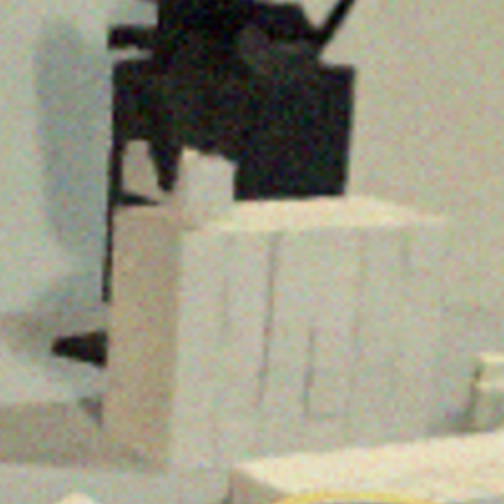

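Call:
{"fn": "execute_actions", "kwargs": {"actions": [{"rows":[[-0.773,1.809,1.805,-1.555,0,-0.41,-0.4,0.3,0.30,0.32,0.02,0,-1.92,0.35],[-0.776,1.811,1.804,-1.56,0,-0.41,-0.4,0.3,0.30,0.32,0.02,0,-1.92,0.35],[-0.776,1.813,1.803,-1.565,0,-0.41,-0.4,0.3,0.30,0.32,0.02,0,-1.92,0.35],[-0.776,1.815,1.802,-1.565,0,-0.41,-0.4,0.3,0.30,0.32,0.02,0,-1.92,0.35],[-0.776,1.817,1.80,-1.565,0,-0.41,-0.4,0.3,0.30,0.32,0.02,0,-1.92,0.35],[-0.776,1.819,1.799,-1.565,0,-0.41,-0.4,0.3,0.30,0.32,0.02,0,-1.92,0.35],[-0.776,1.821,1.798,-1.565,0,-0.41,-0.4,0.3,0.30,0.32,0.02,0,-1.92,0.35],[-0.776,1.823,1.797,-1.565,0,-0.41,-0.4,0.3,0.30,0.32,0.02,0,-1.92,0.35],[-0.776,1.825,1.796,-1.565,0,-0.41,-0.4,0.3,0.30,0.32,0.02,0,-1.92,0.35]]}]}}

Call:
{"fn": "zoom_image", "kwargs": {"camera": "cam_high", "region": [195,160,285,250]}}

Call:
{"fn": "zoom_image", "kwargs": {"camera": "cam_low", "region": [270,180,340,250]}}

Scene clock: 98.83 s of 4500.00 s.
left_arm: end_effector_position=(+0.2382, +0.0660, +0.1866) grip_measured=-0.329 end_effector_quat_wxyz=(+0.012, +0.086, +0.996, -0.009) | right_arm: end_effector_position=(+0.2900, -0.2037, +0.2737) grip_measured=+0.348 end_effector_quat_wxyz=(-0.463, +0.610, -0.332, +0.550)
Joint positions: left_arm=[-0.764  1.815  1.816 -1.542  0.004 -0.42   0.032] | right_arm=[ 0.308  0.326  0.334  0.026  0.004 -1.944  0.063]
Joint velocities: left_arm=[ 0.002  0.032  0.002  0.066 -0.066 -0.037  0.001] | right_arm=[-0.002 -0.017 -0.022 -0.007  0.095 -0.007  0.001]
Motor temperatures (°C, as the motors report them): left_arm=[23 30 25 27 24 24] | right_arm=[23 24 30 30 21 22]
joint sent to its limit (left arm) — the command would take joint 4 (wrist pitch) past its lower limit, so that joint was sent only as far as its limit.
Steps of this call (steps 1 to 15: the robot went on to your last target; steps 16 to 71: nothing new was sent; steps 72 to 86: all 15 steps of this action). Readings (joint positions):
72: left_arm=[-0.752 1.803 1.816 -1.531 0.004 -0.421] | right_arm=[0.308 0.326 0.334 0.026 0.004 -1.944]
73: left_arm=[-0.754 1.803 1.816 -1.532 0.004 -0.421] | right_arm=[0.308 0.326 0.334 0.026 0.004 -1.944]
75: left_arm=[-0.758 1.803 1.816 -1.536 0.004 -0.421] | right_arm=[0.308 0.326 0.334 0.026 0.004 -1.944]
79: left_arm=[-0.764 1.803 1.816 -1.540 0.004 -0.421] | right_arm=[0.308 0.326 0.334 0.026 0.004 -1.944]
86: the state above

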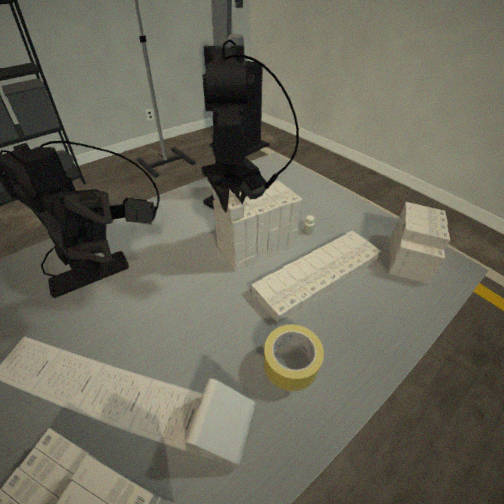

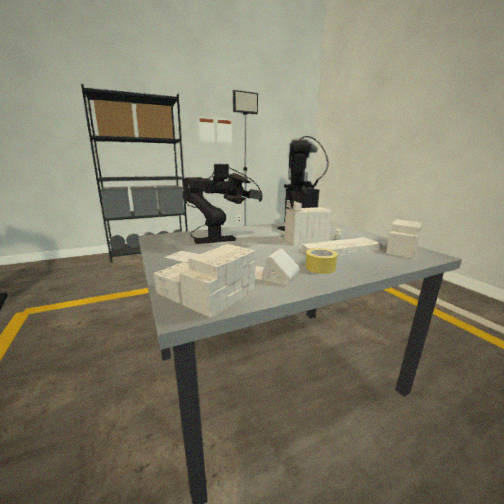

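Region (195, 160, 285, 250) of cam_high's 504x504 image, scaled by 5.600, with more detail than that image has.

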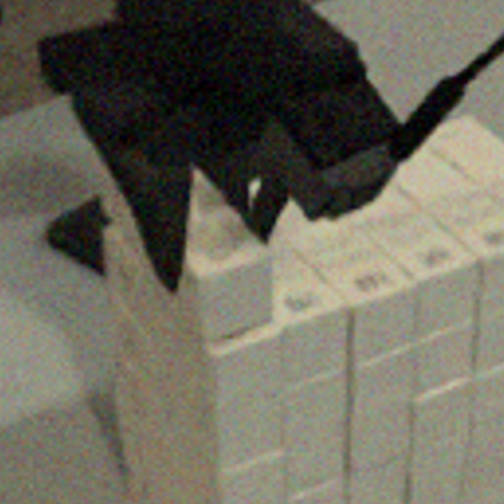

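Region (270, 180, 340, 250) of cam_low's 504x504 image, scaled by 7.200, with more detail than that image has.

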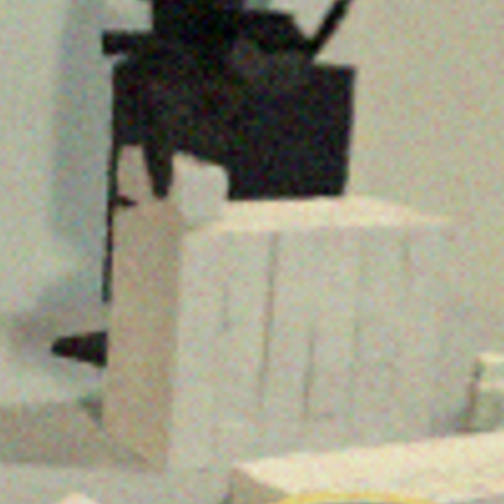

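Call:
{"fn": "execute_actions", "kwargs": {"actions": [{"rows":[[-0.765,1.826,1.794,-1.55,0,-0.41,-0.4,0.3,0.30,0.32,0.02,0,-1.92,0.35],[-0.757,1.826,1.792,-1.55,0,-0.41,-0.4,0.3,0.30,0.32,0.02,0,-1.92,0.35],[-0.752,1.826,1.79,-1.55,0,-0.41,-0.4,0.3,0.30,0.32,0.02,0,-1.92,0.35],[-0.748,1.826,1.79,-1.55,0,-0.41,-0.4,0.3,0.30,0.32,0.02,0,-1.92,0.35],[-0.744,1.828,1.79,-1.55,0,-0.41,-0.4,0.3,0.30,0.32,0.02,0,-1.92,0.35]]}]}}

Call:
{"fn": "zoom_image", "kwargs": {"camera": "cam_high", "region": [195,160,285,250]}}

Call:
{"fn": "zoom_image", "kwargs": {"camera": "cam_low", "region": [270,180,340,250]}}

Scene clock: 100.37 s of 4500.00 s.
left_arm: end_effector_position=(+0.2373, +0.0694, +0.1830) grip_measured=-0.329 end_effector_quat_wxyz=(+0.005, +0.082, +0.997, -0.005) | right_arm: end_effector_position=(+0.2900, -0.2037, +0.2737) grip_measured=+0.348 end_effector_quat_wxyz=(-0.463, +0.610, -0.332, +0.550)
Joint positions: left_arm=[-0.757  1.816  1.802 -1.542  0.004 -0.42   0.032] | right_arm=[ 0.308  0.326  0.334  0.026  0.004 -1.944  0.063]
Joint velocities: left_arm=[-0.002 -0.012  0.007 -0.037 -0.037  0.022  0.001] | right_arm=[-0.017 -0.002 -0.002 -0.037 -0.022 -0.022 -0.001]
Motor temperatures (°C, as the motors report them): left_arm=[23 30 25 27 24 24] | right_arm=[23 24 30 30 21 22]
joint sent to its limit (left arm) — the command would take joint 4 (wrist pitch) past its lower limit, so that joint was sent only as far as its limit.
Steps of this call (steps 1 to 15: the robot went on to your last target; steps 16 to 31: nothing new was sent; steps 32 to 46: all 15 steps of this action). Readings (joint positions):
32: left_arm=[-0.764 1.816 1.816 -1.542 0.004 -0.420] | right_arm=[0.308 0.326 0.334 0.026 0.004 -1.944]
33: left_arm=[-0.764 1.816 1.816 -1.542 0.004 -0.420] | right_arm=[0.308 0.326 0.334 0.026 0.004 -1.944]
35: left_arm=[-0.764 1.816 1.811 -1.542 0.004 -0.420] | right_arm=[0.308 0.326 0.334 0.026 0.004 -1.944]
39: left_arm=[-0.760 1.816 1.803 -1.542 0.004 -0.420] | right_arm=[0.308 0.326 0.334 0.026 0.004 -1.944]
46: the state above

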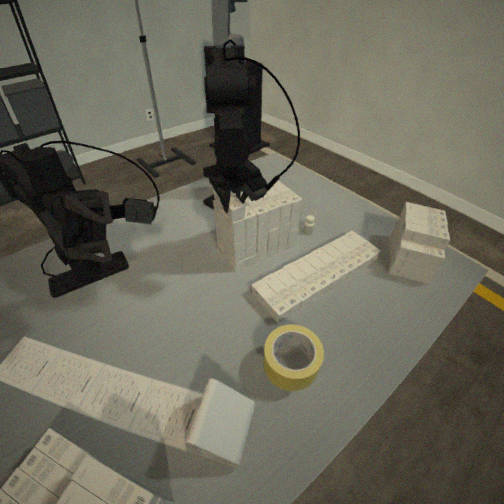

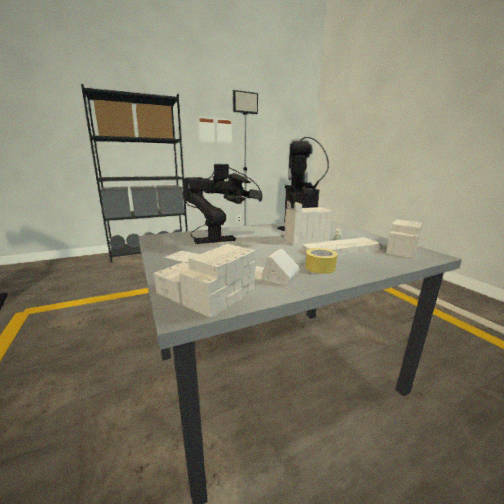

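Region (195, 160, 285, 250) of cam_high's 504x504 image, scaled by 5.600, with more detail than that image has.

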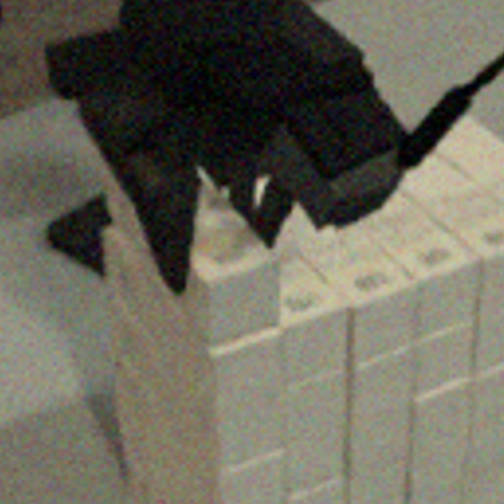

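Region (270, 180, 340, 250) of cam_low's 504x504 image, scaled by 7.200, with more detail than that image has.

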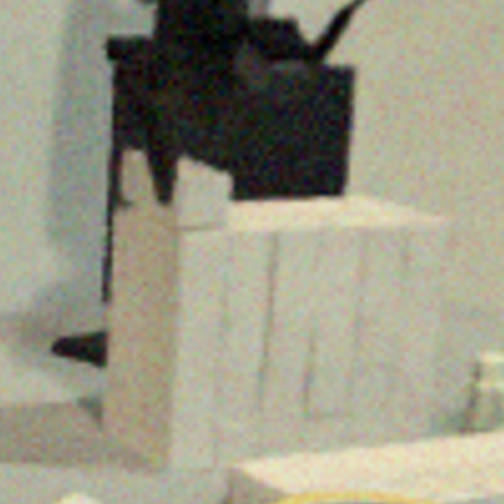

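Call:
{"fn": "execute_actions", "kwargs": {"actions": [{"rows":[[-0.744,1.83,1.80,-1.543,0,-0.41,-0.4,0.3,0.30,0.32,0.02,0,-1.92,0.35],[-0.744,1.832,1.80,-1.543,0,-0.41,-0.4,0.3,0.30,0.32,0.02,0,-1.92,0.35],[-0.744,1.834,1.80,-1.543,0,-0.41,-0.4,0.3,0.30,0.32,0.02,0,-1.92,0.35],[-0.744,1.836,1.80,-1.543,0,-0.41,-0.4,0.3,0.30,0.32,0.02,0,-1.92,0.35],[-0.744,1.838,1.80,-1.543,0,-0.41,-0.4,0.3,0.30,0.32,0.02,0,-1.92,0.35],[-0.744,1.84,1.80,-1.543,0,-0.41,-0.4,0.3,0.30,0.32,0.02,0,-1.92,0.35]]}]}}

Call:
{"fn": "zoom_image", "kwargs": {"camera": "cam_high", "region": [195,160,285,250]}}

Call:
{"fn": "zoom_image", "kwargs": {"camera": "cam_low", "region": [270,180,340,250]}}

Scene clock: 103.00 s of 4500.00 s.
left_arm: end_effector_position=(+0.2380, +0.0689, +0.1788) grip_measured=-0.329 end_effector_quat_wxyz=(-0.000, +0.083, +0.997, -0.002) | right_arm: end_effector_position=(+0.2900, -0.2037, +0.2737) grip_measured=+0.348 end_effector_quat_wxyz=(-0.463, +0.610, -0.332, +0.550)
Joint positions: left_arm=[-0.757  1.829  1.802 -1.542  0.004 -0.42   0.032] | right_arm=[ 0.308  0.326  0.334  0.026  0.004 -1.944  0.063]
Joint velocities: left_arm=[-0.012  0.002 -0.012  0.007  0.066  0.022 -0.   ] | right_arm=[-0.007  0.002 -0.012  0.037 -0.051 -0.037 -0.   ]
Motor temperatures (°C, as the motors report them): left_arm=[23 30 25 26 24 24] | right_arm=[23 24 30 30 21 22]
Steps of this call (steps 1 to 15: the robot went on to your last target; steps 16 to 64: nothing new was sent; steps 65 to 79: all 15 steps of this action). Readings (joint positions):
65: left_arm=[-0.757 1.816 1.802 -1.542 0.004 -0.420] | right_arm=[0.308 0.326 0.334 0.026 0.004 -1.944]
66: left_arm=[-0.757 1.816 1.802 -1.542 0.004 -0.420] | right_arm=[0.308 0.326 0.334 0.026 0.004 -1.944]
68: left_arm=[-0.757 1.816 1.802 -1.542 0.004 -0.420] | right_arm=[0.308 0.326 0.334 0.026 0.004 -1.944]
72: left_arm=[-0.757 1.824 1.802 -1.542 0.004 -0.420] | right_arm=[0.308 0.326 0.334 0.026 0.004 -1.944]
79: the state above

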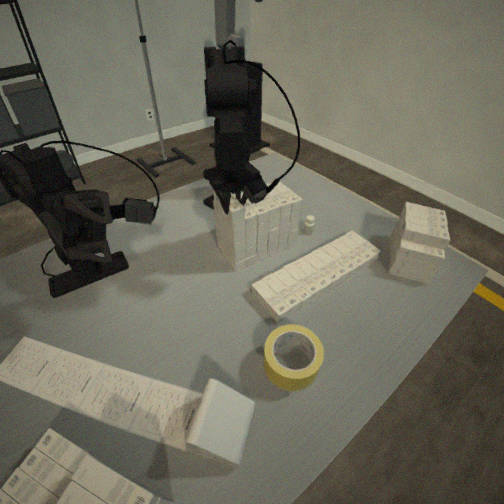

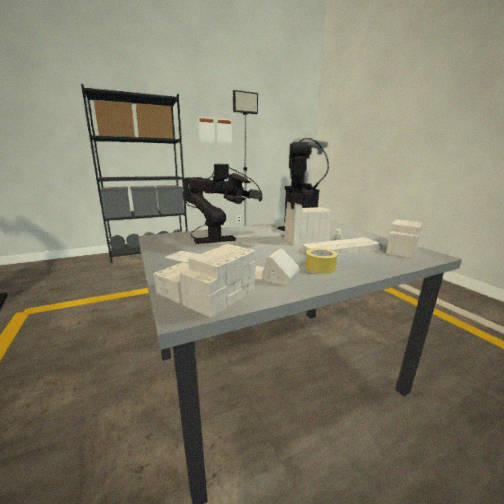

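Region (195, 160, 285, 250) of cam_high's 504x504 image, scaled by 5.600, with more detail than that image has.

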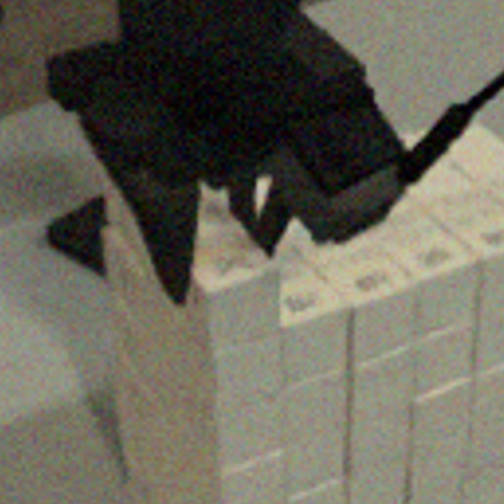

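Region (270, 180, 340, 250) of cam_low's 504x504 image, scaled by 7.200, with more detail than that image has.

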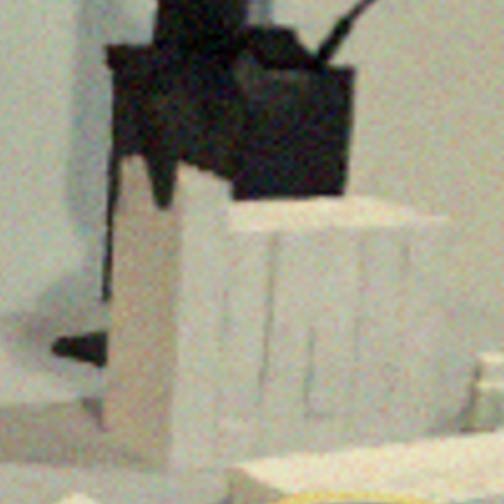

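Flush. Release and lift.

Call:
{"fn": "execute_actions", "kwargs": {"actions": [{"rows":[[-0.75,1.842,1.80,-1.543,0,-0.41,-0.36,0.3,0.30,0.32,0.02,0,-1.92,0.35],[-0.75,1.842,1.80,-1.543,0,-0.41,-0.34,0.3,0.30,0.32,0.02,0,-1.92,0.35],[-0.75,1.842,1.80,-1.543,0,-0.41,-0.32,0.3,0.30,0.32,0.02,0,-1.92,0.35],[-0.75,1.842,1.80,-1.543,0,-0.41,-0.30,0.3,0.30,0.32,0.02,0,-1.92,0.35],[-0.75,1.842,1.80,-1.543,0,-0.41,-0.27,0.3,0.30,0.32,0.02,0,-1.92,0.35],[-0.75,1.84,1.80,-1.543,0,-0.41,-0.22,0.3,0.30,0.32,0.02,0,-1.92,0.35],[-0.75,1.83,1.80,-1.543,0,-0.41,-0.14,0.3,0.30,0.32,0.02,0,-1.92,0.35],[-0.75,1.83,1.80,-1.543,0,-0.41,-0.05,0.3,0.30,0.32,0.02,0,-1.92,0.35],[-0.75,1.83,1.80,-1.543,0,-0.41,0.05,0.3,0.30,0.32,0.02,0,-1.92,0.35],[-0.75,1.82,1.81,-1.543,0,-0.41,0.15,0.3,0.30,0.32,0.02,0,-1.92,0.35],[-0.75,1.80,1.825,-1.543,0,-0.41,0.25,0.3,0.30,0.32,0.02,0,-1.92,0.35],[-0.75,1.785,1.835,-1.543,0,-0.41,0.3,0.3,0.30,0.32,0.02,0,-1.92,0.35],[-0.75,1.77,1.845,-1.543,0,-0.41,0.3,0.3,0.30,0.32,0.02,0,-1.92,0.35],[-0.75,1.755,1.855,-1.543,0,-0.41,0.3,0.3,0.30,0.32,0.02,0,-1.92,0.35],[-0.75,1.74,1.865,-1.543,0,-0.41,0.3,0.3,0.30,0.32,0.02,0,-1.92,0.35]]}], "pictures": false}}

Call:
{"fn": "execute_actions", "kwargs": {"actions": [{"rows":[[-0.75,1.72,1.87,-1.543,0,-0.41,0.3,0.3,0.30,0.32,0.02,0,-1.92,0.35],[-0.75,1.70,1.87,-1.543,0,-0.41,0.3,0.3,0.30,0.32,0.02,0,-1.92,0.35],[-0.75,1.67,1.87,-1.543,0,-0.41,0.3,0.3,0.30,0.32,0.02,0,-1.92,0.35],[-0.75,1.64,1.86,-1.543,0,-0.41,0.3,0.3,0.30,0.32,0.02,0,-1.92,0.35],[-0.75,1.61,1.84,-1.543,0,-0.41,0.3,0.3,0.30,0.32,0.02,0,-1.92,0.35],[-0.75,1.57,1.82,-1.53,0,-0.41,0.3,0.3,0.30,0.32,0.02,0,-1.92,0.35],[-0.75,1.53,1.79,-1.52,0,-0.41,0.3,0.3,0.30,0.32,0.02,0,-1.92,0.35],[-0.75,1.49,1.76,-1.51,0,-0.41,0.3,0.3,0.30,0.32,0.02,0,-1.92,0.35],[-0.75,1.45,1.73,-1.5,0,-0.41,0.3,0.3,0.30,0.32,0.02,0,-1.92,0.35],[-0.75,1.41,1.70,-1.5,0,-0.41,0.3,0.3,0.30,0.32,0.02,0,-1.92,0.35],[-0.75,1.37,1.67,-1.5,0,-0.41,0.3,0.3,0.30,0.32,0.02,0,-1.92,0.35],[-0.75,1.33,1.64,-1.5,0,-0.41,0.3,0.3,0.30,0.32,0.02,0,-1.92,0.35],[-0.75,1.29,1.61,-1.5,0,-0.41,0.3,0.3,0.30,0.32,0.02,0,-1.92,0.35],[-0.75,1.26,1.59,-1.5,0,-0.41,0.3,0.3,0.30,0.32,0.02,0,-1.92,0.35],[-0.75,1.24,1.58,-1.5,0,-0.41,0.3,0.3,0.30,0.32,0.02,0,-1.92,0.35]]}], "pictures": false}}

Call:
{"fn": "execute_actions", "kwargs": {"actions": [{"steps":15}]}}

Call:
{"fn": "zoom_image", "kwargs": {"camera": "cam_high", "region": [195,160,285,250]}}

Call:
{"fn": "zoom_image", "kwargs": {"camera": "cam_low", "region": [270,180,340,250]}}

Scene clock: 106.83 s of 4500.00 s.
left_arm: end_effector_position=(+0.2381, +0.0688, +0.1869) grip_measured=+0.297 end_effector_quat_wxyz=(+0.012, +0.083, +0.996, -0.009) | right_arm: end_effector_position=(+0.2900, -0.2037, +0.2737) grip_measured=+0.348 end_effector_quat_wxyz=(-0.463, +0.610, -0.332, +0.550)
Joint positions: left_arm=[-0.757  1.809  1.81  -1.542  0.004 -0.42   0.061] | right_arm=[ 0.308  0.326  0.334  0.026  0.004 -1.944  0.063]
Joint velocities: left_arm=[ 0.007 -0.3    0.178  0.022 -0.022  0.007  0.002] | right_arm=[-0.022 -0.007 -0.007 -0.037  0.081 -0.022 -0.   ]
Motor temperatures (°C, as the motors report them): left_arm=[23 31 25 26 24 24] | right_arm=[23 24 30 31 21 22]
Steps of this call (steps 1 to 15: the robot went on to your last target; steps 16 to 90: nothing new was sent; then 0.33 s passed at rest; steps 91 to 105: all 15 steps of this action). Readings (joint positions):
91: left_arm=[-0.757 1.829 1.802 -1.542 0.004 -0.420] | right_arm=[0.308 0.326 0.334 0.026 0.004 -1.944]
92: left_arm=[-0.757 1.829 1.802 -1.542 0.004 -0.420] | right_arm=[0.308 0.326 0.334 0.026 0.004 -1.944]
94: left_arm=[-0.757 1.829 1.802 -1.542 0.004 -0.420] | right_arm=[0.308 0.326 0.334 0.026 0.004 -1.944]
98: left_arm=[-0.757 1.829 1.802 -1.542 0.004 -0.420] | right_arm=[0.308 0.326 0.334 0.026 0.004 -1.944]
105: the state above

Scene clock: 107.33 s of 4500.00 s.
left_arm: end_effector_position=(+0.1726, +0.1122, +0.2806) grip_measured=+0.297 end_effector_quat_wxyz=(+0.171, +0.081, +0.977, -0.096) | right_arm: end_effector_position=(+0.2900, -0.2037, +0.2737) grip_measured=+0.348 end_effector_quat_wxyz=(-0.463, +0.610, -0.332, +0.550)
Joint positions: left_arm=[-0.757  1.297  1.632 -1.511  0.004 -0.42   0.061] | right_arm=[ 0.308  0.326  0.334  0.026  0.004 -1.944  0.063]
Joint velocities: left_arm=[-0.002 -0.896 -0.662 -0.037 -0.066  0.007 -0.   ] | right_arm=[-0.002  0.002 -0.002  0.007 -0.037  0.007  0.001]
Motor temperatures (°C, as the motors report them): left_arm=[23 31 25 26 24 24] | right_arm=[23 24 30 31 21 22]
Steps of this call (steps 1 to 15: all 15 steps of this action). Readings (joint positions):
1: left_arm=[-0.757 1.797 1.818 -1.542 0.004 -0.420] | right_arm=[0.308 0.326 0.334 0.026 0.004 -1.944]
2: left_arm=[-0.757 1.780 1.824 -1.542 0.004 -0.420] | right_arm=[0.308 0.326 0.334 0.026 0.004 -1.944]
4: left_arm=[-0.757 1.731 1.831 -1.541 0.004 -0.420] | right_arm=[0.308 0.326 0.334 0.026 0.004 -1.944]
8: left_arm=[-0.757 1.589 1.814 -1.528 0.004 -0.420] | right_arm=[0.308 0.326 0.334 0.026 0.004 -1.944]
15: the state above

Scene clock: 107.83 s of 4500.00 s.
left_arm: end_effector_position=(+0.1625, +0.1189, +0.2809) grip_measured=+0.297 end_effector_quat_wxyz=(+0.177, +0.081, +0.976, -0.099) | right_arm: end_effector_position=(+0.2900, -0.2037, +0.2737) grip_measured=+0.348 end_effector_quat_wxyz=(-0.463, +0.610, -0.332, +0.550)
Joint positions: left_arm=[-0.757  1.245  1.594 -1.512  0.004 -0.42   0.061] | right_arm=[ 0.308  0.326  0.334  0.026  0.004 -1.944  0.063]
Joint velocities: left_arm=[ 0.022  0.002  0.007  0.007  0.007 -0.022 -0.   ] | right_arm=[ 0.002  0.012  0.002  0.007  0.081  0.051 -0.   ]
Motor temperatures (°C, as the motors report them): left_arm=[23 31 25 26 24 24] | right_arm=[23 24 30 31 21 22]
Steps of this call (steps 1 to 15: the robot went on to your last target). Readings (joint positions):
1: left_arm=[-0.757 1.272 1.616 -1.513 0.004 -0.420] | right_arm=[0.308 0.326 0.334 0.026 0.004 -1.944]
2: left_arm=[-0.757 1.256 1.608 -1.514 0.004 -0.420] | right_arm=[0.308 0.326 0.334 0.026 0.004 -1.944]
4: left_arm=[-0.757 1.245 1.605 -1.514 0.004 -0.420] | right_arm=[0.308 0.326 0.334 0.026 0.004 -1.944]
8: left_arm=[-0.757 1.245 1.596 -1.512 0.004 -0.420] | right_arm=[0.308 0.326 0.334 0.026 0.004 -1.944]
15: the state above

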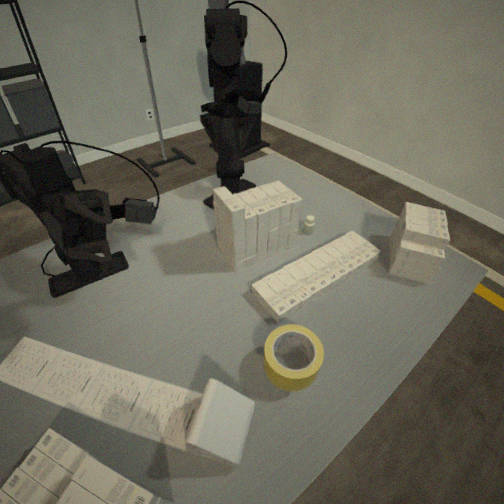

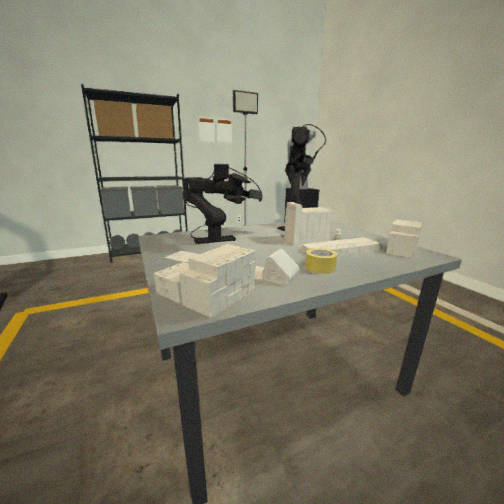

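Region (195, 160, 285, 250) of cam_high's 504x504 image, scaled by 5.600, with more detail than that image has.

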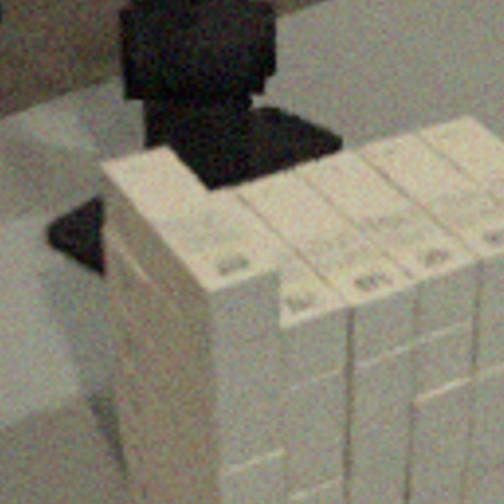

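Region (270, 180, 340, 250) of cam_low's 504x504 image, scaled by 7.200, with more detail than that image has.

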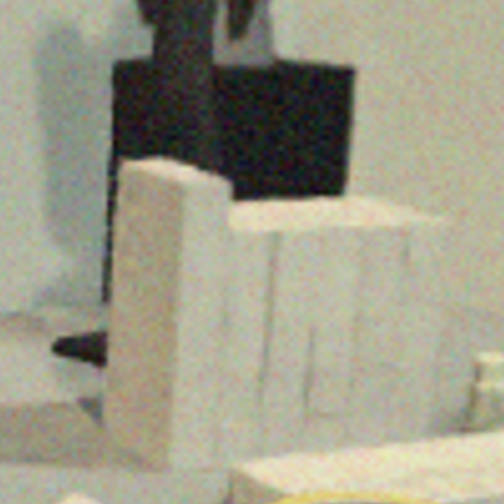

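Call:
{"fn": "finished_scene", "kwargs": {"scene": 2}}

The scene is finished: the task was done.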